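# Roll a carton in the palm until its label faces up

## Task

The carton sits loose on the upturned palm of the hand. Reorient it, using this hand alone, until its label points upward. The goal picture shows one acceptable resting pose, and its rotation about the vertical is free. The wrist camera, its post and the last arm link count as part of the hand. The task fails if the carton touches anything else or leaves the hand. To finish, the carton must rest still on the palm or fingers, clear of the wrist, camera and post. The palm must face straight up. No hand motor may read moving or overload or be building toward a shutdown (a motor dead from the start is exempt). Then declare completion. The hand is opened when you declare, and the carton must still lie label-up on the open hand afterwards, not kept there only by the grip.

## Robot and tools

Robot: one arm with six joints (shoulder pan, shoulder lift, elbow, wrist 1-3) carrying a right hand. The hand has index, middle and ring fingers plus a thumb, 16 motors in all. Only fingertip rubber caps grip well. A fixed mast sits on the palm side at the wrist (x +0.05 to +0.10, z -0.16 to -0.11, out to y = +0.06 m) and can strike things. The only camera is cam_wrist (504x504 fisheye), which moves with the hand.

Frames. Scene frame: origin on the table top below the arm base, +z up, +y to the left when facing along +x. Result positions are in metres and orientation is a wxyz quaternion. Hand-point frame: the point sits in front of the palm where thumb and index/middle tips meet in a pinch. +z runs along straight fingers toward the tips, +x crosses the palm away from the thumb, and +y points out of the palm face (palm surface at y = -0.062). Finger knuckles are at z = -0.017 and straight tips reach 0.139 m beyond. Bending moves the tips toward +y. For the task the palm must face up, meaning hand +y points along world +z.

ROW: one list of 24 numbers, each in [-1, 1], for the single arm.
- Numbers 1-6 (dx, dy, dz, rx, ry, rz) are an offset, not a pose. They are expressed in the hand point's own axes and measured from the hand pose in the latest result that reported it. Before any such result, and for later calls in the same reply, they are measured from where the robot is when the action begins. Every row uses that same base, not the previous row. 1.0 equals 0.6 m of translation or 180 degrees. rx, ry, rz form a single rotation vector. All-zero offsets pull the hand back to the base pose; they do not hold still. Each step clips the command to within 100 mm and 16 degrees of the measured pose. Arm motion lags about 0.17 s.
- Numbers 7-22 are absolute goal angles, scaled between each hinge's two stops, in this order: index_mcp, index_abd, index_pip, index_dip, middle_mcp, middle_abd, middle_pip, middle_dip, ring_mcp, ring_abd, ring_pip, ring_dip, thumb_cmc, thumb_axl, thumb_mcp, thumb_ipl. For each finger, moving toward -1 does the following: _mcp curls the finger at the knuckle toward the palm (straight at +0.75); _abd swings it sideways away from the thumb (straight at 0.00); _pip bends the middle joint (straight +0.58); _dip bends the last joint (straight +0.70). thumb_cmc toward -1 swings the thumb from beside the palm to in front of it (flat beside the palm at +0.71). thumb_axl rolls the thumb about its length (straight +0.68). thumb_mcp (straight +0.23) and thumb_ipl (straight +0.17) bend it. With thumb_axl straight, those bends go toward +z. At thumb_axl -0.40 they follow the direction thumb_cmc swings.
- Number 23, current_limit, caps every motor's current: -1 means 0 mA and +1 means 550 mA, floored at 11 mA. Very low values may not lift a finger.
- Number 24, speed: set-points travel at (speed+1)/2 of 5.9 rad/s.
Both start at current_limit +0.4 and speed -0.6, and each keeps its last written value.

Tools:
- execute_actions {"actions": [...], "pictures": bool}. An empty list just reads the state. {"rows": [[24 numbers], ...], "steps": n} runs up to 15 steps of 1/30 s each (default 15). Each row is used for one step and the last row repeats. {"steps": n} alone waits up to 300 steps, counted from the previous result including your reply time. Only one action per call. A refused call sends nothing.
- move {"target": one 24-number row, "speed": 0.002-0.5 m/s (default 0.25; turning up to twice that in rad/s), "stop_force": 9-40 N optional}. It follows a straight path lasting 0.5-10 s toward the target offset. It does not avoid obstacles and can overshoot the speed near full reach. The hand numbers are sent at the start. With stop_force, the path halts when the push against the motion rises by that much for 2 steps, then backs up 2 steps and holds. This is unreliable on rotating moves, and leaving it out is needed to pull away from a contact. The result adds a move: line with the ending (done, off_target, moving, held, fault, contact) and limits (paced means clipped; held means blocked steps) plus the distance to target.
- wait {"seconds": 0-10}: lets time pass with nothing new sent.
- zoom_image {"camera": "cam_wrist", "region": [x0, y0, x1, y1]}: pixel region, max 504x504, origin top-left.
- show_instructions {}: reshows the goal image.
- finished_scene {"scene": number}: ends the current scene and grades it. It cannot be undone.

Results: the hand point pose and velocities; Wrist force/torque in hand axes (offset up to about 4 N, noise up to about 2.4 N, saturates near 50 N, may read no reading at first); and per motor hand_goal, hand_measured, hand_current_ma (positive pushes toward -1) and hand_state (moving, goal, blocked, overload). Also reported: hand_current_limit and hand_speed, HELD step marks, pose unreachable lines, a Hand target line, MOTOR HOT warnings and fault lines. Repeating hand_goal keeps a grip and repeating hand_measured relaxes it.

Avoid: letting the carton fall, touch anything but the hand, or be struck. A motor at 495 mA or more accumulates seconds (and counts back down below that); at 5 s it shuts off for 10 s. Keep pressing moderate. Contact force of 150 N or joint overload stops the arm for 10 s and aborts the call, and hand numbers sent during a stop are lost. Heat above 85 °C brakes the arm. The arm is stiff, so never aim past a firm contact. Occasional outside pushes can nudge the carton. Work gently: tilt the palm slightly and use finger curls to roll the carton, then level the palm, relax the fingers, let everything settle, and check the label in cam_wrist before finishing.

Each tool is called after "Emit:" by a JSON object that holds its "op" and its "data", one argument or row to a line.

Reference images:

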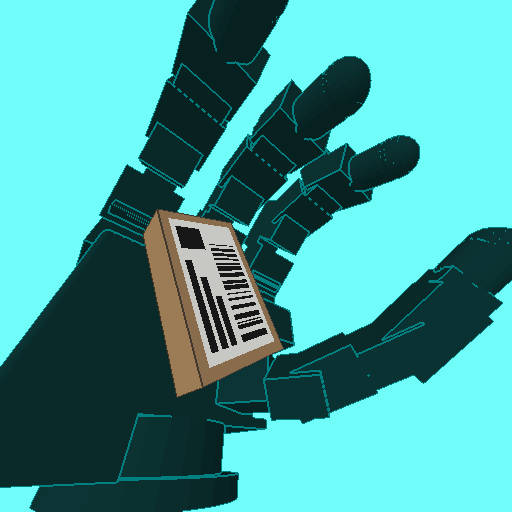

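## Session

Emit:
{"op": "execute_actions", "data": {
  "actions": []
}}

Scene clock: 0.00 s of 4800.00 s.
end_effector_position=(+0.5961, +0.0871, +0.4946) hand_goal=(+0.046, +0.000, -0.008, +0.280, +0.046, +0.000, -0.008, +0.280, +0.046, +0.000, -0.008, +0.280, -0.104, +0.266, +0.032, -0.018) hand_measured=(+0.060, +0.000, -0.006, +0.282, +0.060, +0.000, -0.006, +0.282, +0.062, +0.000, -0.006, +0.282, -0.092, +0.270, +0.034, -0.016) hand_current_ma=(+77, +0, +12, +12, +76, +0, +12, +14, +89, +0, +12, +12, +65, +27, +12, +11) hand_state=(goal, goal, goal, goal, goal, goal, goal, goal, goal, goal, goal, goal, goal, goal, goal, goal) hand_current_limit=0.40 hand_speed=-0.60 end_effector_quat_wxyz=(+0.501, +0.452, +0.519, +0.524) end_effector_velocity=(-0.000, -0.000, -0.000) end_effector_angular_velocity=(+0.000, +0.001, -0.000)
Joint positions: [-0.144 -1.208  2.21  -4.196 -1.348 -0.034]
Joint velocities: [-0.    -0.001  0.001  0.001  0.     0.   ]
Wrist force (N, on the end effector, along its own x y z axes, offset not removed): no reading
Wrist torque (N m, same axes, about the end effector's origin, offset not removed): no reading
Hand target: +0.596, +0.087, +0.495; +0.501, +0.452, +0.519, +0.524

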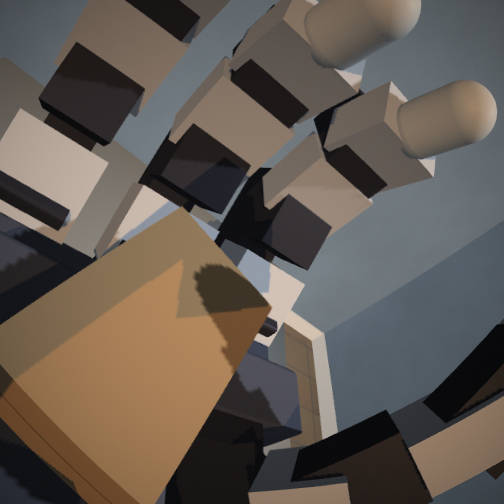

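Emit:
{"op": "zoom_image", "data": {
  "camera": "cam_wrist",
  "region": [0, 150, 354, 504]
}}

Region (0, 150, 354, 504) of cam_wrist's 504x504 image, scaled by 1.424, with more detail than that image has.

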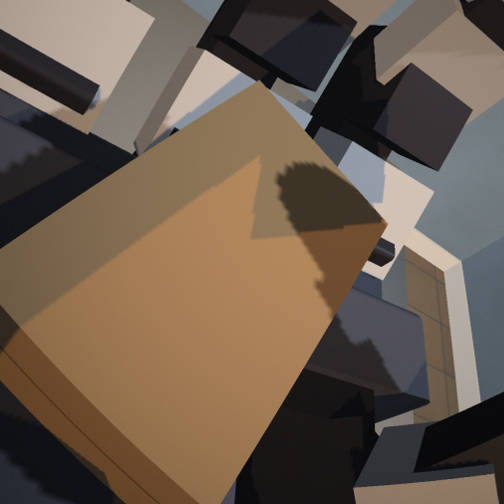

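Emit:
{"op": "zoom_image", "data": {
  "camera": "cam_wrist",
  "region": [0, 330, 174, 504]
}}

Region (0, 330, 174, 504) of cam_wrist's 504x504 image, scaled by 2.897, with more detail than that image has.

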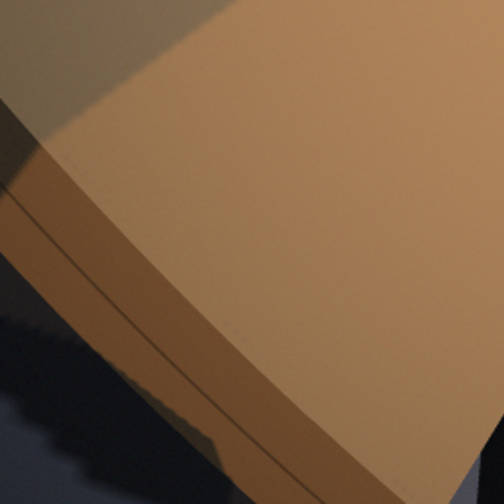

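Emit:
{"op": "move", "data": {
  "target": [0,0,0,0.1,0,0.0147, -0.25,0,0.1,0.35, -0.25,0,0.1,0.35, -0.25,0,0.1,0.35, -0.104,0.266,0.032,-0.018, 0.4,-0.6],
  "speed": 0.08
}}

Scene clock: 62.30 s of 4800.00 s.
end_effector_position=(+0.5962, +0.0871, +0.4945) hand_goal=(-0.250, +0.000, +0.100, +0.350, -0.250, +0.000, +0.100, +0.350, -0.250, +0.000, +0.100, +0.350, -0.104, +0.266, +0.032, -0.018) hand_measured=(-0.242, +0.000, +0.098, +0.346, -0.242, +0.000, +0.098, +0.346, -0.242, +0.000, +0.098, +0.346, -0.092, +0.270, +0.032, -0.016) hand_current_ma=(+42, +0, -14, -17, +41, +0, -14, -20, +48, +0, -14, -17, +65, +27, +5, +10) hand_state=(goal, goal, goal, goal, goal, goal, goal, goal, goal, goal, goal, goal, goal, goal, goal, goal) hand_current_limit=0.40 hand_speed=-0.60 end_effector_quat_wxyz=(+0.413, +0.536, +0.584, +0.448) end_effector_velocity=(-0.000, -0.000, +0.002) end_effector_angular_velocity=(-0.002, +0.009, -0.000)
Joint positions: [-0.14  -1.488  2.277 -3.663 -1.366 -0.056]
Joint velocities: [-0.001 -0.012 -0.001  0.022 -0.    -0.003]
Wrist force (N, on the end effector, along its own x y z axes, offset not removed): [-0.3 -1.6 0.5]
Wrist torque (N m, same axes, about the end effector's origin, offset not removed): [-0.43 0.01 -0.10]
Hand target: +0.596, +0.087, +0.495; +0.412, +0.537, +0.584, +0.448
Off the commanded pose: 0.000 m, 0 deg.
move: done
camera_calibration (this result's frames):
cam_wrist: T_world_to_cam=[[0.232155, -0.735034, 0.637047, -0.358348], [-0.782709, -0.530003, -0.326287, 0.62925], [0.577469, -0.422874, -0.698361, 0.160775], [0, 0, 0, 1]] pos_world=[0.48287, 0.138094, 0.545879]

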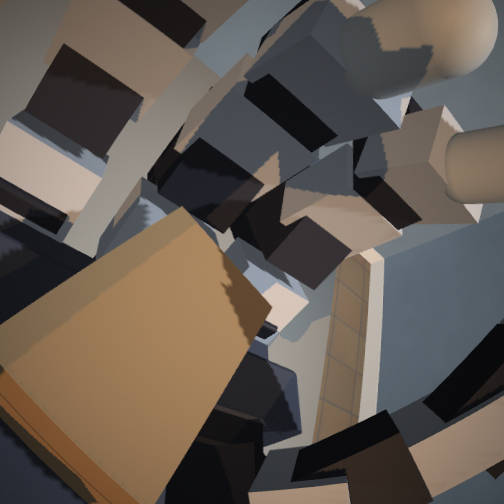

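Emit:
{"op": "move", "data": {
  "target": [0,0,0,0.06,0,0, -0.25,0,0.1,0.35, -0.25,0,0.1,0.35, -0.25,0,0.1,0.35, -0.104,0.266,0.032,-0.018, 0.4,-0.6],
  "speed": 0.06
}}

Scene clock: 68.80 s of 4800.00 s.
end_effector_position=(+0.5962, +0.0871, +0.4944) hand_goal=(-0.250, +0.000, +0.100, +0.350, -0.250, +0.000, +0.100, +0.350, -0.250, +0.000, +0.100, +0.350, -0.104, +0.266, +0.032, -0.018) hand_measured=(-0.242, +0.000, +0.098, +0.348, -0.242, +0.000, +0.098, +0.346, -0.242, +0.000, +0.098, +0.348, -0.092, +0.270, +0.032, -0.016) hand_current_ma=(+42, +0, -11, -16, +41, +0, -11, -19, +48, +0, -11, -16, +65, +27, +0, +9) hand_state=(goal, goal, goal, goal, goal, goal, goal, goal, goal, goal, goal, goal, goal, goal, goal, goal) hand_current_limit=0.40 hand_speed=-0.60 end_effector_quat_wxyz=(+0.361, +0.573, +0.623, +0.392) end_effector_velocity=(+0.000, +0.000, +0.001) end_effector_angular_velocity=(-0.001, +0.007, +0.000)
Joint positions: [-0.14  -1.633  2.248 -3.298 -1.38  -0.094]
Joint velocities: [-0.    -0.006 -0.004  0.017 -0.    -0.002]
Wrist force (N, on the end effector, along its own x y z axes, offset not removed): [3.0 -0.7 5.7]
Wrist torque (N m, same axes, about the end effector's origin, offset not removed): [-0.62 -0.58 0.20]
Hand target: +0.596, +0.087, +0.494; +0.360, +0.573, +0.624, +0.391
Off the commanded pose: 0.000 m, 0 deg.
move: done
camera_calibration (this result's frames):
cam_wrist: T_world_to_cam=[[0.34751, -0.725166, 0.59445, -0.406928], [-0.82902, -0.533832, -0.166581, 0.578263], [0.438135, -0.434923, -0.786689, 0.28852], [0, 0, 0, 1]] pos_world=[0.494392, 0.139089, 0.565202]

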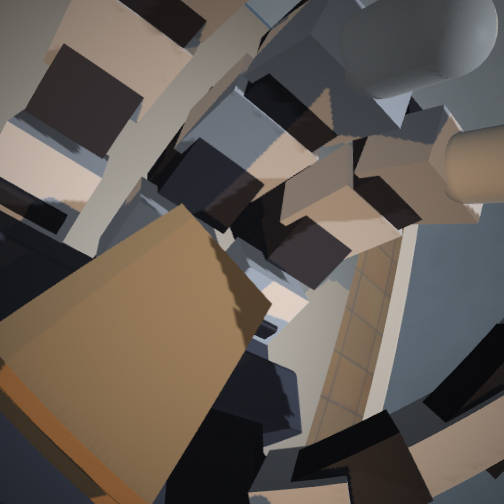

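Emit:
{"op": "move", "data": {
  "target": [0,0,0,0.05,0,0, -0.25,0,0.1,0.35, -0.25,0,0.1,0.35, -0.25,0,0.1,0.35, -0.104,0.266,0.032,-0.018, 0.4,-0.6],
  "speed": 0.05
}}

Scene clock: 72.93 s of 4800.00 s.
end_effector_position=(+0.5963, +0.0871, +0.4944) hand_goal=(-0.250, +0.000, +0.100, +0.350, -0.250, +0.000, +0.100, +0.350, -0.250, +0.000, +0.100, +0.350, -0.104, +0.266, +0.032, -0.018) hand_measured=(-0.242, +0.000, +0.098, +0.348, -0.242, +0.000, +0.098, +0.346, -0.242, +0.000, +0.098, +0.348, -0.092, +0.270, +0.032, -0.016) hand_current_ma=(+42, +0, -8, -15, +41, +0, -8, -17, +48, +0, -8, -15, +63, +27, -4, +8) hand_state=(goal, goal, goal, goal, goal, goal, goal, goal, goal, goal, goal, goal, goal, goal, goal, goal) hand_current_limit=0.40 hand_speed=-0.60 end_effector_quat_wxyz=(+0.315, +0.599, +0.652, +0.342) end_effector_velocity=(+0.001, -0.000, +0.001) end_effector_angular_velocity=(-0.002, +0.010, +0.000)
Joint positions: [-0.136 -1.719  2.187 -2.993 -1.4   -0.121]
Joint velocities: [-0.    -0.004 -0.007  0.02  -0.001 -0.003]
Wrist force (N, on the end effector, along its own x y z axes, offset not removed): [1.5 -0.9 -1.5]
Wrist torque (N m, same axes, about the end effector's origin, offset not removed): [0.04 -0.19 -0.04]
Hand target: +0.596, +0.087, +0.494; +0.315, +0.599, +0.652, +0.341
Off the commanded pose: 0.000 m, 0 deg.
move: done
camera_calibration (this result's frames):
cam_wrist: T_world_to_cam=[[0.436043, -0.717614, 0.543043, -0.434971], [-0.84434, -0.53502, -0.0290379, 0.51953], [0.311377, -0.445851, -0.839203, 0.390981], [0, 0, 0, 1]] pos_world=[0.506584, 0.140137, 0.579406]

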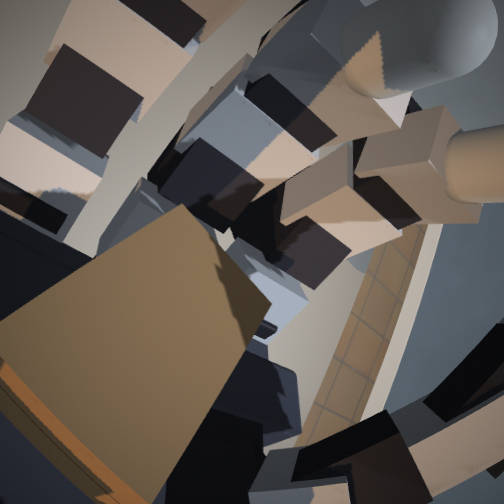

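Emit:
{"op": "zoom_image", "data": {
  "camera": "cam_wrist",
  "region": [60, 140, 330, 410]
}}

Region (60, 140, 330, 410) of cam_wrist's 504x504 image, scaled by 1.867, with more detail than that image has.

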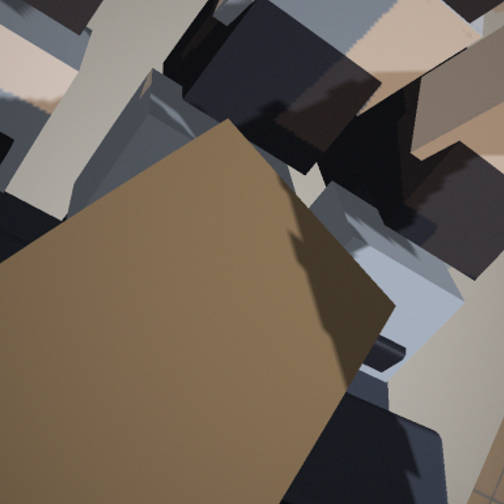

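Emit:
{"op": "move", "data": {
  "target": [0,0,0,0.04,0,0.05, -0.25,0,0.1,0.35, -0.25,0,0.1,0.35, -0.25,0,0.1,0.35, -0.104,0.266,0.032,-0.018, 0.4,-0.6],
  "speed": 0.05
}}

Scene clock: 110.90 s of 4800.00 s.
end_effector_position=(+0.5963, +0.0871, +0.4944) hand_goal=(-0.250, +0.000, +0.100, +0.350, -0.250, +0.000, +0.100, +0.350, -0.250, +0.000, +0.100, +0.350, -0.104, +0.266, +0.032, -0.018) hand_measured=(-0.242, +0.000, +0.098, +0.348, -0.242, +0.000, +0.098, +0.346, -0.242, +0.000, +0.098, +0.348, -0.092, +0.270, +0.032, -0.016) hand_current_ma=(+42, +0, -6, -14, +44, +0, -6, -16, +48, +0, -6, -14, +63, +27, -4, +8) hand_state=(goal, goal, goal, goal, goal, goal, goal, goal, goal, goal, goal, goal, goal, goal, goal, goal) hand_current_limit=0.40 hand_speed=-0.60 end_effector_quat_wxyz=(+0.249, +0.666, +0.624, +0.324) end_effector_velocity=(-0.000, +0.000, +0.001) end_effector_angular_velocity=(+0.006, +0.005, -0.004)
Joint positions: [-0.099 -1.75   2.1   -2.753 -1.434  0.04 ]
Joint velocities: [ 0.002 -0.002 -0.006  0.012 -0.001  0.008]
Wrist force (N, on the end effector, along its own x y z axes, offset not removed): [1.1 1.4 3.1]
Wrist torque (N m, same axes, about the end effector's origin, offset not removed): [0.28 -0.31 0.11]
Hand target: +0.596, +0.087, +0.494; +0.249, +0.667, +0.623, +0.324
Off the commanded pose: 0.000 m, 0 deg.
move: done
camera_calibration (this result's frames):
cam_wrist: T_world_to_cam=[[0.431409, -0.811605, 0.393933, -0.350333], [-0.888564, -0.457772, 0.0299659, 0.510013], [0.156011, -0.362963, -0.91865, 0.515675], [0, 0, 0, 1]] pos_world=[0.523866, 0.136308, 0.59645]

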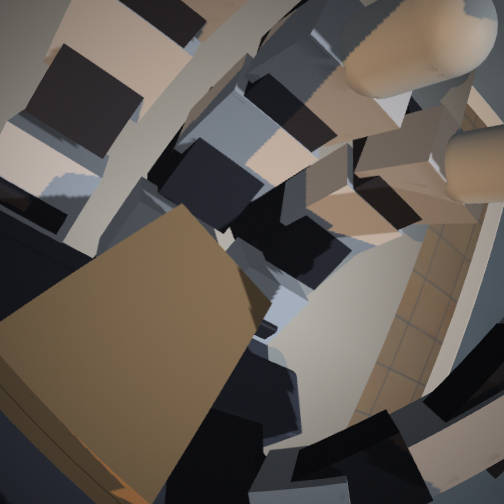

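Emit:
{"op": "move", "data": {
  "target": [0,0,0,0.07,0,0.0, -0.25,0,0.1,0.35, -0.25,0,0.1,0.35, -0.25,0,0.1,0.35, -0.104,0.266,0.032,-0.018, 0.4,-0.6],
  "speed": 0.05
}}

Scene clock: 116.03 s of 4800.00 s.
end_effector_position=(+0.5964, +0.0871, +0.4944) hand_goal=(-0.250, +0.000, +0.100, +0.350, -0.250, +0.000, +0.100, +0.350, -0.250, +0.000, +0.100, +0.350, -0.104, +0.266, +0.032, -0.018) hand_measured=(-0.242, +0.000, +0.100, +0.348, -0.240, +0.000, +0.100, +0.346, -0.240, +0.000, +0.100, +0.348, -0.092, +0.270, +0.030, -0.016) hand_current_ma=(+46, +0, -3, -13, +54, +0, -3, -16, +52, +0, -3, -13, +63, +23, -7, +8) hand_state=(goal, goal, goal, goal, goal, goal, goal, goal, goal, goal, goal, goal, goal, goal, goal, goal) hand_current_limit=0.40 hand_speed=-0.60 end_effector_quat_wxyz=(+0.175, +0.690, +0.655, +0.254) end_effector_velocity=(-0.000, +0.000, +0.000) end_effector_angular_velocity=(+0.001, +0.010, +0.002)
Joint positions: [-0.109 -1.769  1.947 -2.359 -1.423  0.   ]
Joint velocities: [ 0.     0.001 -0.009  0.018  0.001 -0.001]
Wrist force (N, on the end effector, along its own x y z axes, offset not removed): [2.4 0.8 1.8]
Wrist torque (N m, same axes, about the end effector's origin, offset not removed): [0.07 -0.31 0.34]
Hand target: +0.596, +0.087, +0.494; +0.175, +0.690, +0.655, +0.253
Off the commanded pose: 0.000 m, 0 deg.
move: done
camera_calibration (this result's frames):
cam_wrist: T_world_to_cam=[[0.52725, -0.799646, 0.287356, -0.355862], [-0.848935, -0.481282, 0.218353, 0.395346], [-0.0363059, -0.359073, -0.932603, 0.636902], [0, 0, 0, 1]] pos_world=[0.546375, 0.134403, 0.609911]

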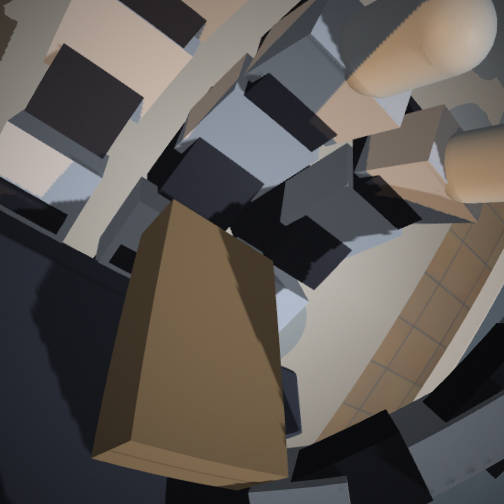

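Emit:
{"op": "move", "data": {
  "target": [0,0,0,0.05,0,-0.06, -0.25,-0.22,-0.25,0.4, -0.25,0.15,-0.25,0.4, -0.25,0.1,-0.25,0.4, -0.104,0.266,0.032,-0.018, 0.4,-0.6],
  "speed": 0.05
}}

Scene clock: 149.80 s of 4800.00 s.
end_effector_position=(+0.5964, +0.0871, +0.4944) hand_goal=(-0.250, -0.220, -0.250, +0.400, -0.250, +0.150, -0.250, +0.400, -0.250, +0.100, -0.250, +0.400, -0.104, +0.266, +0.032, -0.018) hand_measured=(-0.240, -0.170, -0.246, +0.398, -0.240, +0.118, -0.250, +0.396, -0.240, +0.098, -0.246, +0.398, -0.094, +0.270, +0.030, -0.018) hand_current_ma=(+52, +224, +23, -15, +58, -139, -4, -21, +54, -11, +25, -14, +49, +23, -12, +7) hand_state=(goal, blocked, goal, goal, goal, blocked, goal, goal, goal, goal, goal, goal, goal, goal, goal, goal) hand_current_limit=0.40 hand_speed=-0.60 end_effector_quat_wxyz=(+0.144, +0.637, +0.735, +0.184) end_effector_velocity=(-0.000, -0.000, +0.002) end_effector_angular_velocity=(-0.005, +0.002, +0.007)
Joint positions: [-0.144 -1.756  1.833 -2.096 -1.424 -0.242]
Joint velocities: [-0.001 -0.    -0.006  0.009 -0.001 -0.01 ]
Wrist force (N, on the end effector, along its own x y z axes, offset not removed): [-1.9 0.9 3.6]
Wrist torque (N m, same axes, about the end effector's origin, offset not removed): [-0.08 0.11 -0.10]
Hand target: +0.596, +0.087, +0.494; +0.144, +0.636, +0.735, +0.184
Off the commanded pose: 0.000 m, 0 deg.
move: done
camera_calibration (this result's frames):
cam_wrist: T_world_to_cam=[[0.692636, -0.664141, 0.281374, -0.463352], [-0.715504, -0.583346, 0.384399, 0.242633], [-0.0911569, -0.467572, -0.879242, 0.65264], [0, 0, 0, 1]] pos_world=[0.554031, 0.138964, 0.610936]

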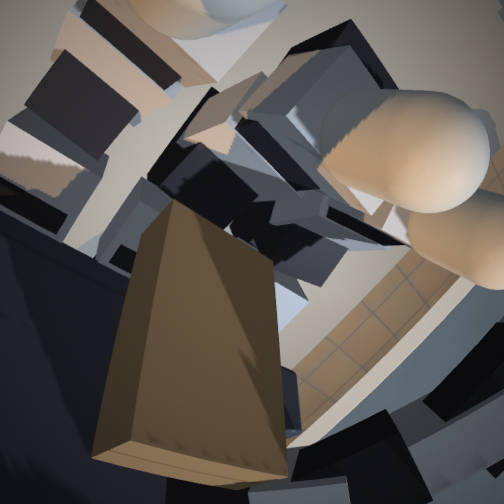

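Emit:
{"op": "move", "data": {
  "target": [0,0,0,0.055,0,0, -0.25,-0.165,-0.25,0.4, -0.25,0.115,-0.25,0.4, -0.25,0.1,-0.25,0.4, -0.104,0.266,0.032,-0.018, 0.4,-0.6],
  "speed": 0.04
}}

Scene clock: 156.63 s of 4800.00 s.
end_effector_position=(+0.5965, +0.0871, +0.4944) hand_goal=(-0.250, -0.164, -0.250, +0.400, -0.250, +0.116, -0.250, +0.400, -0.250, +0.100, -0.250, +0.400, -0.104, +0.266, +0.032, -0.018) hand_measured=(-0.240, -0.162, -0.246, +0.398, -0.240, +0.112, -0.250, +0.396, -0.240, +0.098, -0.246, +0.398, -0.096, +0.270, +0.030, -0.018) hand_current_ma=(+52, +7, +23, -14, +58, -18, -4, -16, +54, -11, +25, -13, +40, +23, -14, +6) hand_state=(goal, goal, goal, goal, goal, goal, goal, goal, goal, goal, goal, goal, goal, goal, goal, goal) hand_current_limit=0.40 hand_speed=-0.60 end_effector_quat_wxyz=(+0.089, +0.646, +0.748, +0.120) end_effector_velocity=(+0.000, +0.000, +0.000) end_effector_angular_velocity=(-0.002, +0.012, +0.000)
Joint positions: [-0.126 -1.695  1.671 -1.829 -1.472 -0.246]
Joint velocities: [ 0.002  0.006 -0.013  0.018 -0.003  0.001]
Wrist force (N, on the end effector, along its own x y z axes, offset not removed): [0.3 -1.2 3.1]
Wrist torque (N m, same axes, about the end effector's origin, offset not removed): [-0.20 -0.01 -0.08]
Hand target: +0.596, +0.087, +0.494; +0.088, +0.647, +0.748, +0.120
Off the commanded pose: 0.000 m, 0 deg.
move: done
camera_calibration (this result's frames):
cam_wrist: T_world_to_cam=[[0.734503, -0.655139, 0.176914, -0.437496], [-0.636538, -0.574783, 0.514241, 0.130637], [-0.235212, -0.490324, -0.8392, 0.72075], [0, 0, 0, 1]] pos_world=[0.574026, 0.141868, 0.615074]

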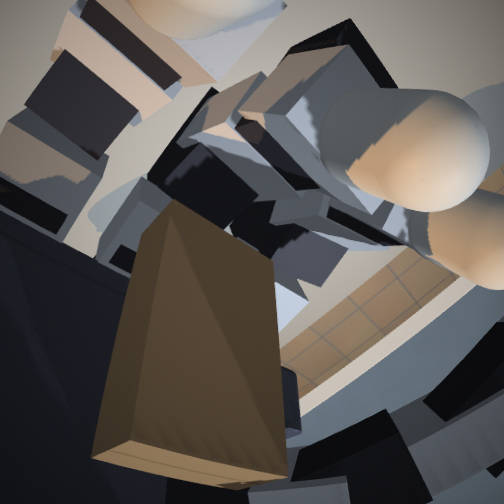

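Emit:
{"op": "move", "data": {
  "target": [0,0,0,0.03,0,0, -0.25,-0.165,-0.25,0.4, -0.25,0.115,-0.25,0.4, -0.25,0.1,-0.25,0.4, -0.104,0.266,0.032,-0.018, 0.4,-0.6],
  "speed": 0.03
}}

Scene clock: 161.97 s of 4800.00 s.
end_effector_position=(+0.5965, +0.0871, +0.4944) hand_goal=(-0.250, -0.164, -0.250, +0.400, -0.250, +0.116, -0.250, +0.400, -0.250, +0.100, -0.250, +0.400, -0.104, +0.266, +0.032, -0.018) hand_measured=(-0.240, -0.162, -0.246, +0.398, -0.240, +0.112, -0.250, +0.396, -0.240, +0.098, -0.246, +0.398, -0.098, +0.270, +0.030, -0.018) hand_current_ma=(+52, +7, +23, -13, +58, -18, -3, -15, +54, -11, +25, -13, +35, +23, -14, +6) hand_state=(goal, goal, goal, goal, goal, goal, goal, goal, goal, goal, goal, goal, goal, goal, goal, goal) hand_current_limit=0.40 hand_speed=-0.60 end_effector_quat_wxyz=(+0.059, +0.650, +0.753, +0.085) end_effector_velocity=(+0.001, -0.001, +0.000) end_effector_angular_velocity=(-0.001, +0.008, -0.001)
Joint positions: [-0.116 -1.651  1.577 -1.689 -1.497 -0.244]
Joint velocities: [ 0.     0.006 -0.011  0.013 -0.002  0.001]
Wrist force (N, on the end effector, along its own x y z axes, offset not removed): [0.8 -1.7 2.0]
Wrist torque (N m, same axes, about the end effector's origin, offset not removed): [-0.20 -0.35 0.01]
Hand target: +0.596, +0.087, +0.494; +0.058, +0.650, +0.753, +0.085
Off the commanded pose: 0.000 m, 0 deg.
move: done
camera_calibration (this result's frames):
cam_wrist: T_world_to_cam=[[0.749586, -0.651402, 0.117454, -0.417445], [-0.584761, -0.568574, 0.5786, 0.0674119], [-0.31012, -0.502393, -0.80711, 0.750615], [0, 0, 0, 1]] pos_world=[0.585112, 0.143508, 0.615855]

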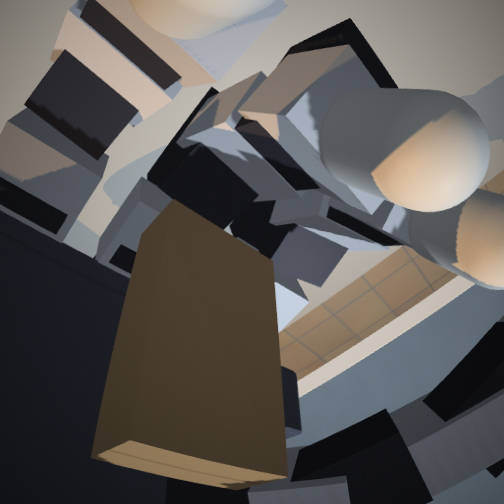

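Emit:
{"op": "move", "data": {
  "target": [0,0,0,0.04,0,0, -0.25,-0.165,-0.25,0.4, -0.25,0.115,-0.25,0.4, -0.25,0.1,-0.25,0.4, -0.104,0.266,0.032,-0.018, 0.4,-0.6],
  "speed": 0.03
}}

Scene clock: 167.77 s of 4800.00 s.
end_effector_position=(+0.5965, +0.0871, +0.4943) hand_goal=(-0.250, -0.164, -0.250, +0.400, -0.250, +0.116, -0.250, +0.400, -0.250, +0.100, -0.250, +0.400, -0.104, +0.266, +0.032, -0.018) hand_measured=(-0.240, -0.162, -0.246, +0.398, -0.240, +0.112, -0.250, +0.398, -0.240, +0.098, -0.246, +0.398, -0.100, +0.270, +0.030, -0.018) hand_current_ma=(+52, +7, +23, -13, +58, -18, -2, -15, +54, -11, +25, -13, +23, +23, -15, +6) hand_state=(goal, goal, goal, goal, goal, goal, goal, goal, goal, goal, goal, goal, goal, goal, goal, goal) hand_current_limit=0.40 hand_speed=-0.60 end_effector_quat_wxyz=(+0.018, +0.652, +0.757, +0.038) end_effector_velocity=(-0.000, +0.000, -0.001) end_effector_angular_velocity=(-0.001, +0.011, -0.000)
Joint positions: [-0.103 -1.583  1.444 -1.504 -1.529 -0.238]
Joint velocities: [ 0.002  0.006 -0.009  0.013 -0.002  0.002]
Wrist force (N, on the end effector, along its own x y z axes, offset not removed): [1.6 -0.1 5.0]
Wrist torque (N m, same axes, about the end effector's origin, offset not removed): [-0.24 -0.38 0.19]
Hand target: +0.597, +0.087, +0.494; +0.018, +0.652, +0.757, +0.038
Off the commanded pose: 0.000 m, 0 deg.
move: done
camera_calibration (this result's frames):
cam_wrist: T_world_to_cam=[[0.761058, -0.64767, 0.0362399, -0.384495], [-0.506767, -0.558753, 0.656492, -0.0184534], [-0.404941, -0.517994, -0.753462, 0.782015], [0, 0, 0, 1]] pos_world=[0.599942, 0.145743, 0.615267]

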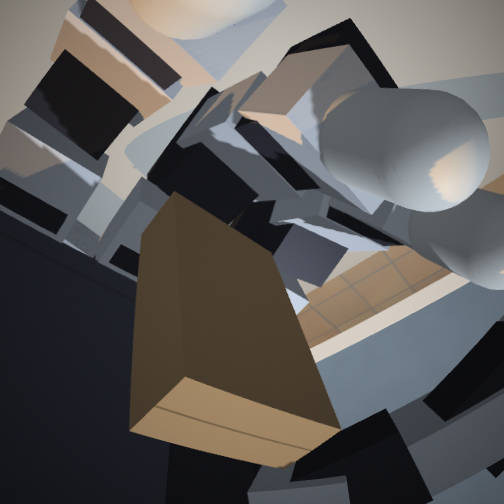

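Emit:
{"op": "move", "data": {
  "target": [0,0,0,0,0,0, -0.25,-0.165,-0.58,0.52, -0.25,0.115,-0.58,0.52, -0.25,0.1,-0.45,0.45, -0.104,0.266,0.032,-0.018, 0.4,-0.7],
  "speed": 0.03
}}

Scene clock: 180.77 s of 4800.00 s.
end_effector_position=(+0.5965, +0.0871, +0.4943) hand_goal=(-0.250, -0.164, -0.580, +0.520, -0.250, +0.116, -0.580, +0.520, -0.250, +0.100, -0.450, +0.450, -0.104, +0.266, +0.032, -0.018) hand_measured=(-0.238, -0.162, -0.572, +0.518, -0.236, +0.114, -0.572, +0.518, -0.240, +0.098, -0.444, +0.448, -0.100, +0.270, +0.030, -0.018) hand_current_ma=(+69, +9, +43, -9, +74, -13, +44, -11, +54, -11, +33, -13, +21, +23, -15, +6) hand_state=(goal, goal, goal, goal, goal, goal, goal, goal, goal, goal, goal, goal, goal, goal, goal, goal) hand_current_limit=0.40 hand_speed=-0.70 end_effector_quat_wxyz=(+0.018, +0.652, +0.757, +0.038) end_effector_velocity=(+0.000, -0.000, +0.000) end_effector_angular_velocity=(+0.000, +0.000, +0.000)
Joint positions: [-0.103 -1.583  1.444 -1.504 -1.529 -0.238]
Joint velocities: [-0.001 -0.    -0.     0.     0.    -0.001]
Wrist force (N, on the end effector, along its own x y z axes, offset not removed): [2.0 -1.3 2.2]
Wrist torque (N m, same axes, about the end effector's origin, offset not removed): [-0.17 -0.26 0.06]
Hand target: +0.597, +0.087, +0.494; +0.018, +0.652, +0.757, +0.038
Off the commanded pose: 0.000 m, 0 deg.
move: done
camera_calibration (this result's frames):
cam_wrist: T_world_to_cam=[[0.761072, -0.647657, 0.0361842, -0.384459], [-0.50671, -0.558763, 0.656528, -0.0184586], [-0.404986, -0.518, -0.753433, 0.782028], [0, 0, 0, 1]] pos_world=[0.599959, 0.145779, 0.615236]

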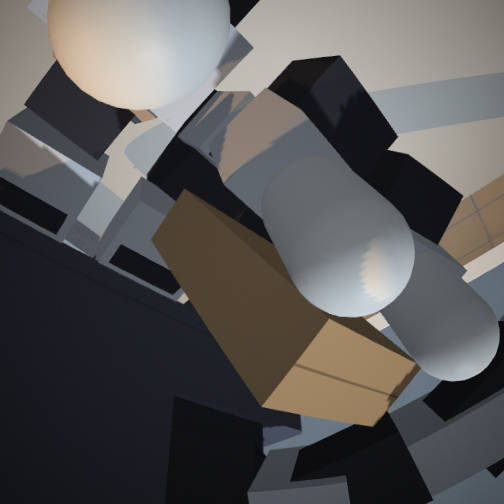

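Emit:
{"op": "move", "data": {
  "target": [0,0,0,0,0,0, -0.25,-0.165,-0.3,0.5, -0.25,0.115,-0.3,0.5, -0.25,0.1,-0.3,0.45, -0.104,0.266,0.032,-0.018, 0.4,-0.85],
  "speed": 0.03
}}

Scene clock: 188.17 s of 4800.00 s.
end_effector_position=(+0.5965, +0.0871, +0.4943) hand_goal=(-0.250, -0.164, -0.300, +0.500, -0.250, +0.116, -0.300, +0.500, -0.250, +0.100, -0.300, +0.450, -0.104, +0.266, +0.032, -0.018) hand_measured=(-0.238, -0.162, -0.300, +0.504, -0.236, +0.114, -0.300, +0.504, -0.240, +0.098, -0.300, +0.448, -0.100, +0.270, +0.030, -0.018) hand_current_ma=(+69, +9, +3, +18, +74, -13, +2, +20, +54, -11, -2, -13, +21, +23, -15, +6) hand_state=(goal, goal, goal, goal, goal, goal, goal, goal, goal, goal, goal, goal, goal, goal, goal, goal) hand_current_limit=0.40 hand_speed=-0.85 end_effector_quat_wxyz=(+0.018, +0.652, +0.757, +0.038) end_effector_velocity=(-0.000, -0.000, +0.002) end_effector_angular_velocity=(-0.000, -0.004, -0.000)
Joint positions: [-0.103 -1.583  1.444 -1.504 -1.529 -0.238]
Joint velocities: [-0.    -0.002 -0.001 -0.001  0.    -0.   ]
Wrist force (N, on the end effector, along its own x y z axes, offset not removed): [2.5 0.4 -1.7]
Wrist torque (N m, same axes, about the end effector's origin, offset not removed): [0.45 -0.26 0.22]
Hand target: +0.597, +0.087, +0.494; +0.018, +0.652, +0.757, +0.038
Off the commanded pose: 0.000 m, 0 deg.
move: done
camera_calibration (this result's frames):
cam_wrist: T_world_to_cam=[[0.761098, -0.647624, 0.0362399, -0.384495], [-0.506733, -0.558784, 0.656493, -0.0184536], [-0.40491, -0.518019, -0.753461, 0.782015], [0, 0, 0, 1]] pos_world=[0.599933, 0.145779, 0.615267]

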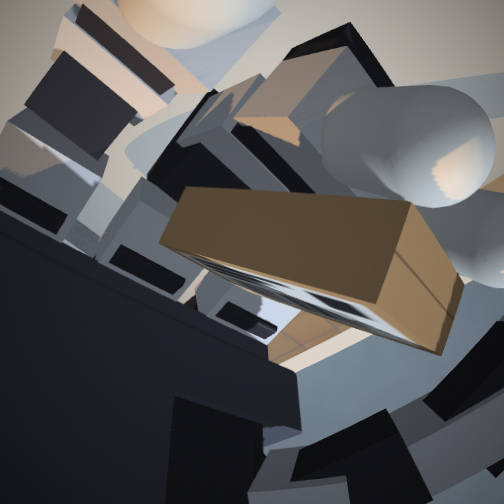

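Emit:
{"op": "move", "data": {
  "target": [0,0,0,-0.045,-0.013,0, -0.25,-0.165,-0.05,0.45, -0.25,0.115,-0.05,0.45, -0.25,0.1,-0.05,0.45, -0.104,0.266,0.032,-0.018, 0.4,-0.85],
  "speed": 0.04
}}

Scene clock: 206.10 s of 4800.00 s.
end_effector_position=(+0.5965, +0.0871, +0.4944) hand_goal=(-0.250, -0.164, -0.050, +0.450, -0.250, +0.116, -0.050, +0.450, -0.250, +0.100, -0.050, +0.450, -0.104, +0.266, +0.032, -0.018) hand_measured=(-0.238, -0.138, -0.050, +0.452, -0.234, +0.096, -0.050, +0.454, -0.240, +0.098, -0.050, +0.448, -0.100, +0.270, +0.030, -0.018) hand_current_ma=(+69, +110, -4, +14, +81, -86, +0, +22, +56, -11, +0, -12, +21, +23, -15, +6) hand_state=(goal, blocked, goal, goal, goal, goal, goal, goal, goal, goal, goal, goal, goal, goal, goal, goal) hand_current_limit=0.40 hand_speed=-0.85 end_effector_quat_wxyz=(+0.079, +0.650, +0.752, +0.078) end_effector_velocity=(-0.000, -0.000, +0.002) end_effector_angular_velocity=(-0.002, -0.016, -0.002)
Joint positions: [-0.098 -1.658  1.596 -1.727 -1.536 -0.228]
Joint velocities: [ 0.    -0.008  0.013 -0.021 -0.002  0.002]
Wrist force (N, on the end effector, along its own x y z axes, offset not removed): [-0.4 3.8 3.4]
Wrist torque (N m, same axes, about the end effector's origin, offset not removed): [0.60 -0.05 -0.04]
Hand target: +0.596, +0.087, +0.494; +0.079, +0.650, +0.752, +0.078
Off the commanded pose: 0.000 m, 0 deg.
move: done
camera_calibration (this result's frames):
cam_wrist: T_world_to_cam=[[0.74268, -0.650848, 0.157556, -0.433168], [-0.600514, -0.543195, 0.58679, 0.0705392], [-0.296327, -0.530412, -0.794263, 0.738511], [0, 0, 0, 1]] pos_world=[0.582906, 0.148105, 0.613429]

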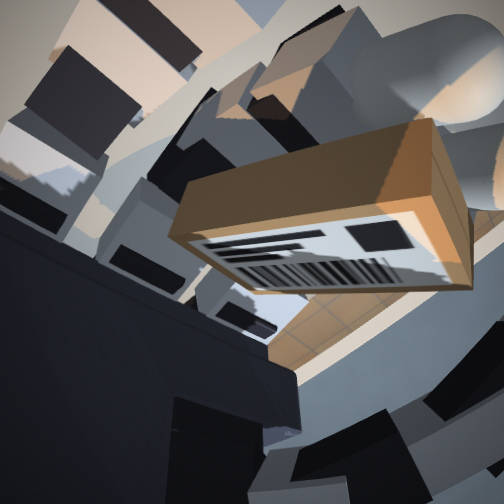

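Emit:
{"op": "move", "data": {
  "target": [0,0,0,-0.05,0,0, -0.25,-0.115,0.2,0.45, -0.25,0.08,0.2,0.45, -0.25,0.1,0.2,0.45, -0.104,0.266,0.032,-0.018, 0.4,-0.85],
  "speed": 0.04
}}

Scene clock: 210.63 s of 4800.00 s.
end_effector_position=(+0.5964, +0.0872, +0.4944) hand_goal=(-0.250, -0.114, +0.200, +0.450, -0.250, +0.080, +0.200, +0.450, -0.250, +0.100, +0.200, +0.450, -0.104, +0.266, +0.032, -0.018) hand_measured=(-0.238, -0.114, +0.200, +0.452, -0.234, +0.080, +0.202, +0.454, -0.238, +0.098, +0.200, +0.448, -0.100, +0.270, +0.030, -0.018) hand_current_ma=(+69, +0, +5, +13, +81, +0, +9, +21, +59, -11, +1, -12, +21, +23, -15, +6) hand_state=(goal, goal, goal, goal, goal, goal, goal, goal, goal, goal, goal, goal, goal, goal, goal, goal) hand_current_limit=0.40 hand_speed=-0.85 end_effector_quat_wxyz=(+0.129, +0.642, +0.743, +0.136) end_effector_velocity=(+0.000, +0.000, -0.001) end_effector_angular_velocity=(+0.002, -0.011, -0.000)
Joint positions: [-0.115 -1.724  1.75  -1.966 -1.495 -0.236]
Joint velocities: [-0.001 -0.003  0.012 -0.02   0.004  0.001]
Wrist force (N, on the end effector, along its own x y z axes, offset not removed): [2.7 0.8 1.1]
Wrist torque (N m, same axes, about the end effector's origin, offset not removed): [0.17 -0.45 0.08]
Hand target: +0.596, +0.087, +0.494; +0.130, +0.642, +0.743, +0.137
Off the commanded pose: 0.000 m, 0 deg.
move: done
camera_calibration (this result's frames):
cam_wrist: T_world_to_cam=[[0.712348, -0.653674, 0.255483, -0.463199], [-0.681281, -0.556614, 0.475433, 0.1749], [-0.168572, -0.512729, -0.841839, 0.684294], [0, 0, 0, 1]] pos_world=[0.564468, 0.145428, 0.611252]

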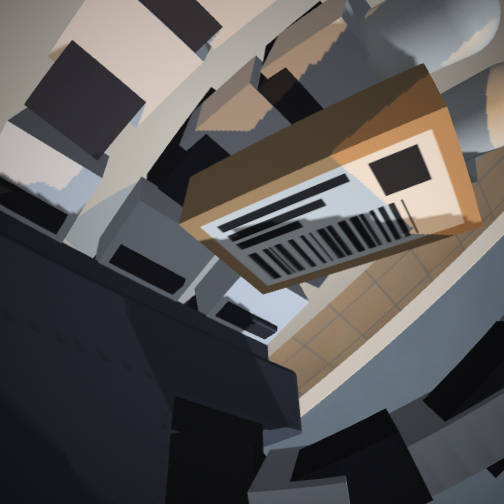

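Emit:
{"op": "move", "data": {
  "target": [0,0,0,-0.16,0,0, 0.08,-0.1,0.25,0.45, 0.08,0.07,0.25,0.45, 0.08,0.1,0.25,0.45, -0.104,0.266,0.032,-0.018, 0.4,-0.965],
  "speed": 0.06
}}

Scene clock: 229.87 s of 4800.00 s.
end_effector_position=(+0.5962, +0.0872, +0.4944) hand_goal=(+0.080, -0.100, +0.250, +0.450, +0.080, +0.070, +0.250, +0.450, +0.080, +0.100, +0.250, +0.450, -0.104, +0.266, +0.032, -0.018) hand_measured=(+0.092, -0.104, +0.252, +0.452, +0.094, +0.072, +0.252, +0.454, +0.090, +0.098, +0.250, +0.448, -0.100, +0.270, +0.030, -0.018) hand_current_ma=(+67, -15, +7, +13, +71, +13, +7, +21, +59, -11, +1, -12, +21, +23, -15, +6) hand_state=(goal, goal, goal, goal, goal, goal, goal, goal, goal, goal, goal, goal, goal, goal, goal, goal) hand_current_limit=0.40 hand_speed=-0.96 end_effector_quat_wxyz=(+0.285, +0.590, +0.686, +0.317) end_effector_velocity=(+0.000, -0.000, -0.001) end_effector_angular_velocity=(+0.002, -0.007, -0.001)
Joint positions: [-0.166 -1.76   2.147 -2.815 -1.353 -0.205]
Joint velocities: [-0.001  0.003  0.006 -0.016  0.002  0.002]
Wrist force (N, on the end effector, along its own x y z axes, offset not removed): [2.8 -0.9 2.9]
Wrist torque (N m, same axes, about the end effector's origin, offset not removed): [-0.11 -0.35 0.26]
Hand target: +0.596, +0.087, +0.494; +0.285, +0.590, +0.686, +0.317
Off the commanded pose: 0.000 m, 0 deg.
move: done
camera_calibration (this result's frames):
cam_wrist: T_world_to_cam=[[0.521111, -0.677062, 0.519645, -0.477586], [-0.811267, -0.582068, 0.0551596, 0.462308], [0.265122, -0.450315, -0.8526, 0.42559], [0, 0, 0, 1]] pos_world=[0.511097, 0.137388, 0.585532]

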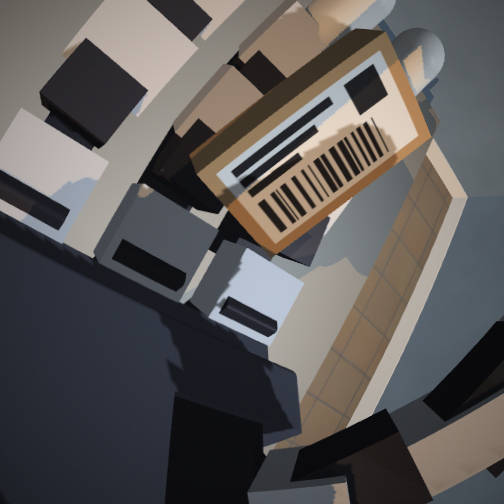

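Emit:
{"op": "move", "data": {
  "target": [0,0,0,-0.11,0,0, 0.12,-0.1,0.3,0.45, 0.12,0.07,0.3,0.45, 0.12,0.1,0.3,0.45, -0.104,0.266,0.032,-0.018, 0.4,-0.9],
  "speed": 0.07
}}

Scene clock: 236.87 s of 4800.00 s.
end_effector_position=(+0.5961, +0.0872, +0.4944) hand_goal=(+0.120, -0.100, +0.300, +0.450, +0.120, +0.070, +0.300, +0.450, +0.120, +0.100, +0.300, +0.450, -0.104, +0.266, +0.032, -0.018) hand_measured=(+0.134, -0.104, +0.302, +0.452, +0.132, +0.072, +0.300, +0.454, +0.132, +0.098, +0.300, +0.448, -0.100, +0.270, +0.030, -0.018) hand_current_ma=(+75, -14, +11, +13, +63, +12, +4, +21, +60, -11, +1, -12, +21, +23, -15, +6) hand_state=(goal, goal, goal, goal, goal, goal, goal, goal, goal, goal, goal, goal, goal, goal, goal, goal) hand_current_limit=0.40 hand_speed=-0.90 end_effector_quat_wxyz=(+0.381, +0.533, +0.621, +0.430) end_effector_velocity=(+0.001, +0.000, -0.000) end_effector_angular_velocity=(-0.000, -0.011, +0.002)
Joint positions: [-0.182 -1.569  2.28  -3.489 -1.282 -0.124]
Joint velocities: [ 0.001  0.011 -0.    -0.022  0.001  0.001]
Wrist force (N, on the end effector, along its own x y z axes, offset not removed): [2.3 -0.7 1.8]
Wrist torque (N m, same axes, about the end effector's origin, offset not removed): [-0.03 -0.38 0.22]
Hand target: +0.596, +0.087, +0.494; +0.382, +0.532, +0.621, +0.430
Off the commanded pose: 0.000 m, 0 deg.
move: done
camera_calibration (this result's frames):
cam_wrist: T_world_to_cam=[[0.326655, -0.703372, 0.631319, -0.414527], [-0.775028, -0.581647, -0.247018, 0.589977], [0.540951, -0.4086, -0.735131, 0.19951], [0, 0, 0, 1]] pos_world=[0.484731, 0.133111, 0.5541]

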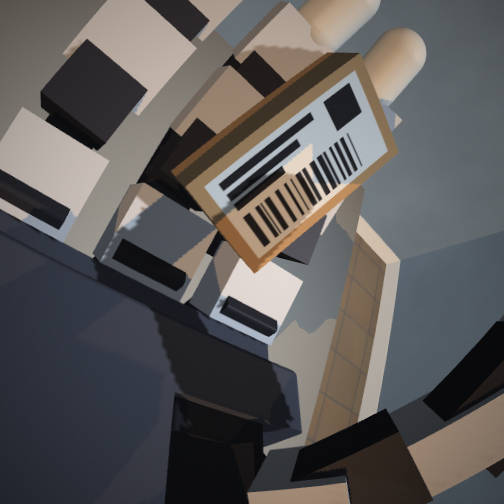

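Emit:
{"op": "move", "data": {
  "target": [0,0,0,-0.11,0,0.004, 0.12,-0.1,0.3,0.45, 0.12,0.07,0.3,0.45, 0.12,0.1,0.3,0.45, -0.104,0.266,0.032,-0.018, 0.4,-0.9],
  "speed": 0.07
}}

Scene clock: 242.67 s of 4800.00 s.
end_effector_position=(+0.5960, +0.0872, +0.4945) hand_goal=(+0.120, -0.100, +0.300, +0.450, +0.120, +0.070, +0.300, +0.450, +0.120, +0.100, +0.300, +0.450, -0.104, +0.266, +0.032, -0.018) hand_measured=(+0.134, -0.104, +0.302, +0.452, +0.132, +0.072, +0.300, +0.454, +0.132, +0.098, +0.300, +0.448, -0.100, +0.270, +0.030, -0.018) hand_current_ma=(+75, -14, +11, +13, +63, +12, +4, +18, +60, -11, +1, -12, +21, +23, -15, +6) hand_state=(goal, goal, goal, goal, goal, goal, goal, goal, goal, goal, goal, goal, goal, goal, goal, goal) hand_current_limit=0.40 hand_speed=-0.90 end_effector_quat_wxyz=(+0.464, +0.463, +0.535, +0.532) end_effector_velocity=(-0.000, +0.000, +0.001) end_effector_angular_velocity=(+0.002, -0.012, +0.000)
Joint positions: [-0.168 -1.262  2.238 -4.114 -1.274 -0.003]
Joint velocities: [ 0.001  0.008 -0.005 -0.016 -0.001  0.004]
Wrist force (N, on the end effector, along its own x y z axes, offset not removed): [5.8 2.6 -0.1]
Wrist torque (N m, same axes, about the end effector's origin, offset not removed): [0.49 -0.69 0.65]
Hand target: +0.596, +0.087, +0.494; +0.465, +0.463, +0.535, +0.533
Off the commanded pose: 0.000 m, 0 deg.
move: done
camera_calibration (this result's frames):
cam_wrist: T_world_to_cam=[[0.105921, -0.742943, 0.66092, -0.294127], [-0.641913, -0.558703, -0.525166, 0.646088], [0.759426, -0.368628, -0.536083, -0.0325211], [0, 0, 0, 1]] pos_world=[0.470584, 0.130463, 0.516264]

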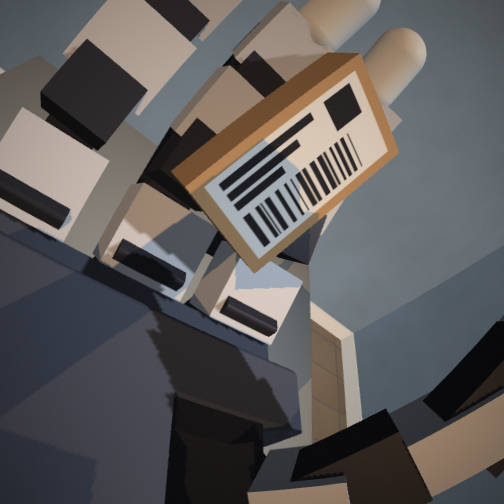

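Emit:
{"op": "move", "data": {
  "target": [0,0,0,0,0,0, 0.55,-0.07,0.45,0.55, 0.55,0.05,0.45,0.55, 0.55,0.05,0.45,0.55, -0.104,0.266,0.032,-0.018, 0.4,-0.92],
  "speed": 0.05
}}

Scene clock: 275.20 s of 4800.00 s.
end_effector_position=(+0.5960, +0.0872, +0.4945) hand_goal=(+0.550, -0.070, +0.450, +0.550, +0.550, +0.050, +0.450, +0.550, +0.550, +0.050, +0.450, +0.550, -0.104, +0.266, +0.032, -0.018) hand_measured=(+0.560, -0.074, +0.450, +0.548, +0.560, +0.054, +0.450, +0.548, +0.562, +0.054, +0.450, +0.548, -0.100, +0.270, +0.030, -0.018) hand_current_ma=(+51, -17, +2, -11, +58, +14, +2, -13, +59, +14, +2, -11, +21, +23, -14, +6) hand_state=(goal, goal, goal, goal, goal, goal, goal, goal, goal, goal, goal, goal, goal, goal, goal, goal) hand_current_limit=0.40 hand_speed=-0.92 end_effector_quat_wxyz=(+0.464, +0.463, +0.535, +0.532) end_effector_velocity=(-0.001, +0.000, +0.001) end_effector_angular_velocity=(-0.001, -0.002, -0.000)
Joint positions: [-0.168 -1.262  2.238 -4.114 -1.274 -0.003]
Joint velocities: [-0.    -0.001  0.    -0.001  0.    -0.001]
Wrist force (N, on the end effector, along its own x y z axes, offset not removed): [1.2 -2.7 -1.0]
Wrist torque (N m, same axes, about the end effector's origin, offset not removed): [-0.17 0.07 0.05]
Hand target: +0.596, +0.087, +0.494; +0.464, +0.463, +0.535, +0.532
Off the commanded pose: 0.000 m, 0 deg.
move: done
camera_calibration (this result's frames):
cam_wrist: T_world_to_cam=[[0.105921, -0.742943, 0.66092, -0.294127], [-0.641913, -0.558703, -0.525165, 0.646088], [0.759426, -0.368628, -0.536084, -0.0325207], [0, 0, 0, 1]] pos_world=[0.470584, 0.130463, 0.516264]

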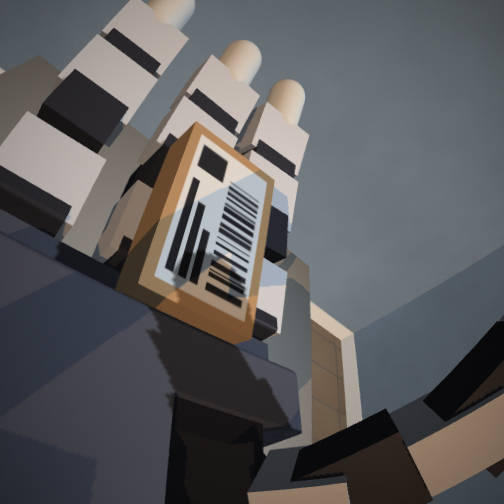

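Emit:
{"op": "move", "data": {
  "target": [0,0,0,0,0,0, 0.74,-0.04,0.55,0.66, 0.74,0.03,0.55,0.66, 0.74,0.03,0.55,0.66, -0.104,0.266,0.032,-0.018, 0.4,-0.92],
  "speed": 0.05
}}

Scene clock: 280.37 s of 4800.00 s.
end_effector_position=(+0.5960, +0.0872, +0.4945) hand_goal=(+0.740, -0.040, +0.550, +0.660, +0.740, +0.030, +0.550, +0.660, +0.740, +0.030, +0.550, +0.660, -0.104, +0.266, +0.032, -0.018) hand_measured=(+0.750, -0.044, +0.550, +0.658, +0.750, +0.034, +0.550, +0.658, +0.752, +0.034, +0.550, +0.658, -0.100, +0.270, +0.030, -0.018) hand_current_ma=(+52, -16, +3, -11, +58, +15, +3, -13, +61, +14, +3, -11, +21, +23, -14, +6) hand_state=(goal, goal, goal, goal, goal, goal, goal, goal, goal, goal, goal, goal, goal, goal, goal, goal) hand_current_limit=0.40 hand_speed=-0.92 end_effector_quat_wxyz=(+0.464, +0.463, +0.535, +0.532) end_effector_velocity=(-0.000, +0.001, +0.000) end_effector_angular_velocity=(-0.001, -0.001, +0.001)
Joint positions: [-0.168 -1.262  2.238 -4.114 -1.274 -0.003]
Joint velocities: [ 0.001 -0.     0.    -0.001 -0.    -0.001]
Wrist force (N, on the end effector, along its own x y z axes, offset not removed): [0.5 -1.6 5.1]
Wrist torque (N m, same axes, about the end effector's origin, offset not removed): [-0.53 -0.29 -0.04]
Hand target: +0.596, +0.087, +0.494; +0.464, +0.463, +0.535, +0.532
Off the commanded pose: 0.000 m, 0 deg.
move: done
camera_calibration (this result's frames):
cam_wrist: T_world_to_cam=[[0.105921, -0.742943, 0.66092, -0.294127], [-0.641913, -0.558703, -0.525165, 0.646088], [0.759426, -0.368627, -0.536084, -0.0325207], [0, 0, 0, 1]] pos_world=[0.470584, 0.130463, 0.516264]

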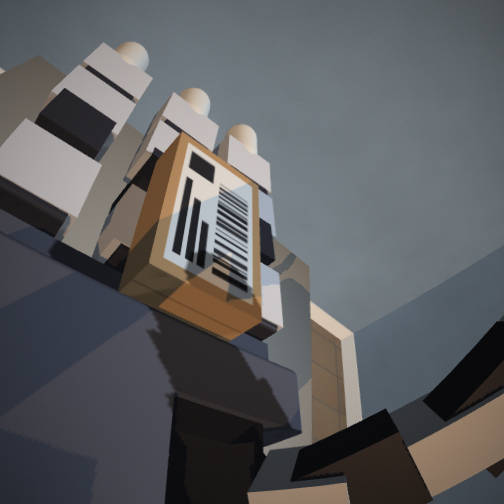

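Emit:
{"op": "zoom_image", "data": {
  "camera": "cam_wrist",
  "region": [90, 110, 330, 350]
}}

Emit:
{"op": "execute_actions", "data": {
  "actions": [],
  "pictures": false
}}

Region (90, 110, 330, 350) of cam_wrist's 504x504 image, scaled by 2.100, with more detail than that image has.

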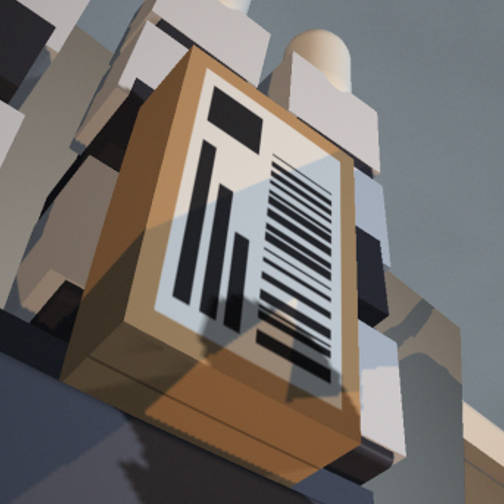

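Scene clock: 282.60 s of 4800.00 s.
end_effector_position=(+0.5960, +0.0872, +0.4945) hand_goal=(+0.740, -0.040, +0.550, +0.660, +0.740, +0.030, +0.550, +0.660, +0.740, +0.030, +0.550, +0.660, -0.104, +0.266, +0.032, -0.018) hand_measured=(+0.750, -0.044, +0.550, +0.658, +0.750, +0.034, +0.550, +0.658, +0.752, +0.034, +0.550, +0.658, -0.100, +0.270, +0.030, -0.018) hand_current_ma=(+52, -16, +3, -11, +58, +15, +3, -13, +61, +14, +3, -11, +21, +23, -14, +6) hand_state=(goal, goal, goal, goal, goal, goal, goal, goal, goal, goal, goal, goal, goal, goal, goal, goal) hand_current_limit=0.40 hand_speed=-0.92 end_effector_quat_wxyz=(+0.464, +0.463, +0.535, +0.532) end_effector_velocity=(-0.000, +0.000, +0.000) end_effector_angular_velocity=(-0.001, +0.001, +0.001)
Joint positions: [-0.168 -1.262  2.238 -4.114 -1.274 -0.003]
Joint velocities: [ 0.001 -0.002  0.     0.002  0.    -0.001]
Wrist force (N, on the end effector, along its own x y z axes, offset not removed): [2.1 -2.6 0.1]
Wrist torque (N m, same axes, about the end effector's origin, offset not removed): [-0.21 -0.30 0.04]
Hand target: +0.596, +0.087, +0.494; +0.464, +0.463, +0.535, +0.532
Off the commanded pose: 0.000 m, 0 deg.
Steps of this call (steps 1 to 67: nothing new was sent). Readings (end_effector_position | what the end effector reports):
1: (+0.5960, +0.0872, +0.4945) | hand_goal=(+0.740, -0.040, +0.550, +0.660, +0.740, +0.030, +0.550, +0.660, +0.740, +0.030, +0.550, +0.660, -0.104, +0.266, +0.032, -0.018) hand_measured=(+0.750, -0.044, +0.550, +0.658, +0.750, +0.034, +0.550, +0.658, +0.752, +0.034, +0.550, +0.658, -0.100, +0.270, +0.030, -0.018) hand_current_ma=(+52, -16, +3, -11, +58, +15, +3, -13, +61, +14, +3, -11, +21, +23, -14, +6) hand_state=(goal, goal, goal, goal, goal, goal, goal, goal, goal, goal, goal, goal, goal, goal, goal, goal) hand_current_limit=0.40 hand_speed=-0.92
2: (+0.5960, +0.0872, +0.4945) | hand_goal=(+0.740, -0.040, +0.550, +0.660, +0.740, +0.030, +0.550, +0.660, +0.740, +0.030, +0.550, +0.660, -0.104, +0.266, +0.032, -0.018) hand_measured=(+0.750, -0.044, +0.550, +0.658, +0.750, +0.034, +0.550, +0.658, +0.752, +0.034, +0.550, +0.658, -0.100, +0.270, +0.030, -0.018) hand_current_ma=(+52, -16, +3, -11, +58, +15, +3, -13, +61, +14, +3, -11, +21, +23, -14, +6) hand_state=(goal, goal, goal, goal, goal, goal, goal, goal, goal, goal, goal, goal, goal, goal, goal, goal) hand_current_limit=0.40 hand_speed=-0.92
4: (+0.5960, +0.0872, +0.4945) | hand_goal=(+0.740, -0.040, +0.550, +0.660, +0.740, +0.030, +0.550, +0.660, +0.740, +0.030, +0.550, +0.660, -0.104, +0.266, +0.032, -0.018) hand_measured=(+0.750, -0.044, +0.550, +0.658, +0.750, +0.034, +0.550, +0.658, +0.752, +0.034, +0.550, +0.658, -0.100, +0.270, +0.030, -0.018) hand_current_ma=(+52, -16, +3, -11, +58, +15, +3, -13, +61, +14, +3, -11, +21, +23, -14, +6) hand_state=(goal, goal, goal, goal, goal, goal, goal, goal, goal, goal, goal, goal, goal, goal, goal, goal) hand_current_limit=0.40 hand_speed=-0.92
8: (+0.5960, +0.0872, +0.4945) | hand_goal=(+0.740, -0.040, +0.550, +0.660, +0.740, +0.030, +0.550, +0.660, +0.740, +0.030, +0.550, +0.660, -0.104, +0.266, +0.032, -0.018) hand_measured=(+0.750, -0.044, +0.550, +0.658, +0.750, +0.034, +0.550, +0.658, +0.752, +0.034, +0.550, +0.658, -0.100, +0.270, +0.030, -0.018) hand_current_ma=(+52, -16, +3, -11, +58, +15, +3, -13, +61, +14, +3, -11, +21, +23, -14, +6) hand_state=(goal, goal, goal, goal, goal, goal, goal, goal, goal, goal, goal, goal, goal, goal, goal, goal) hand_current_limit=0.40 hand_speed=-0.92
67: the state above

Emit:
{"op": "finished_scene", "data": {
  "scene": 1
}}

The scene is finished: the task was done.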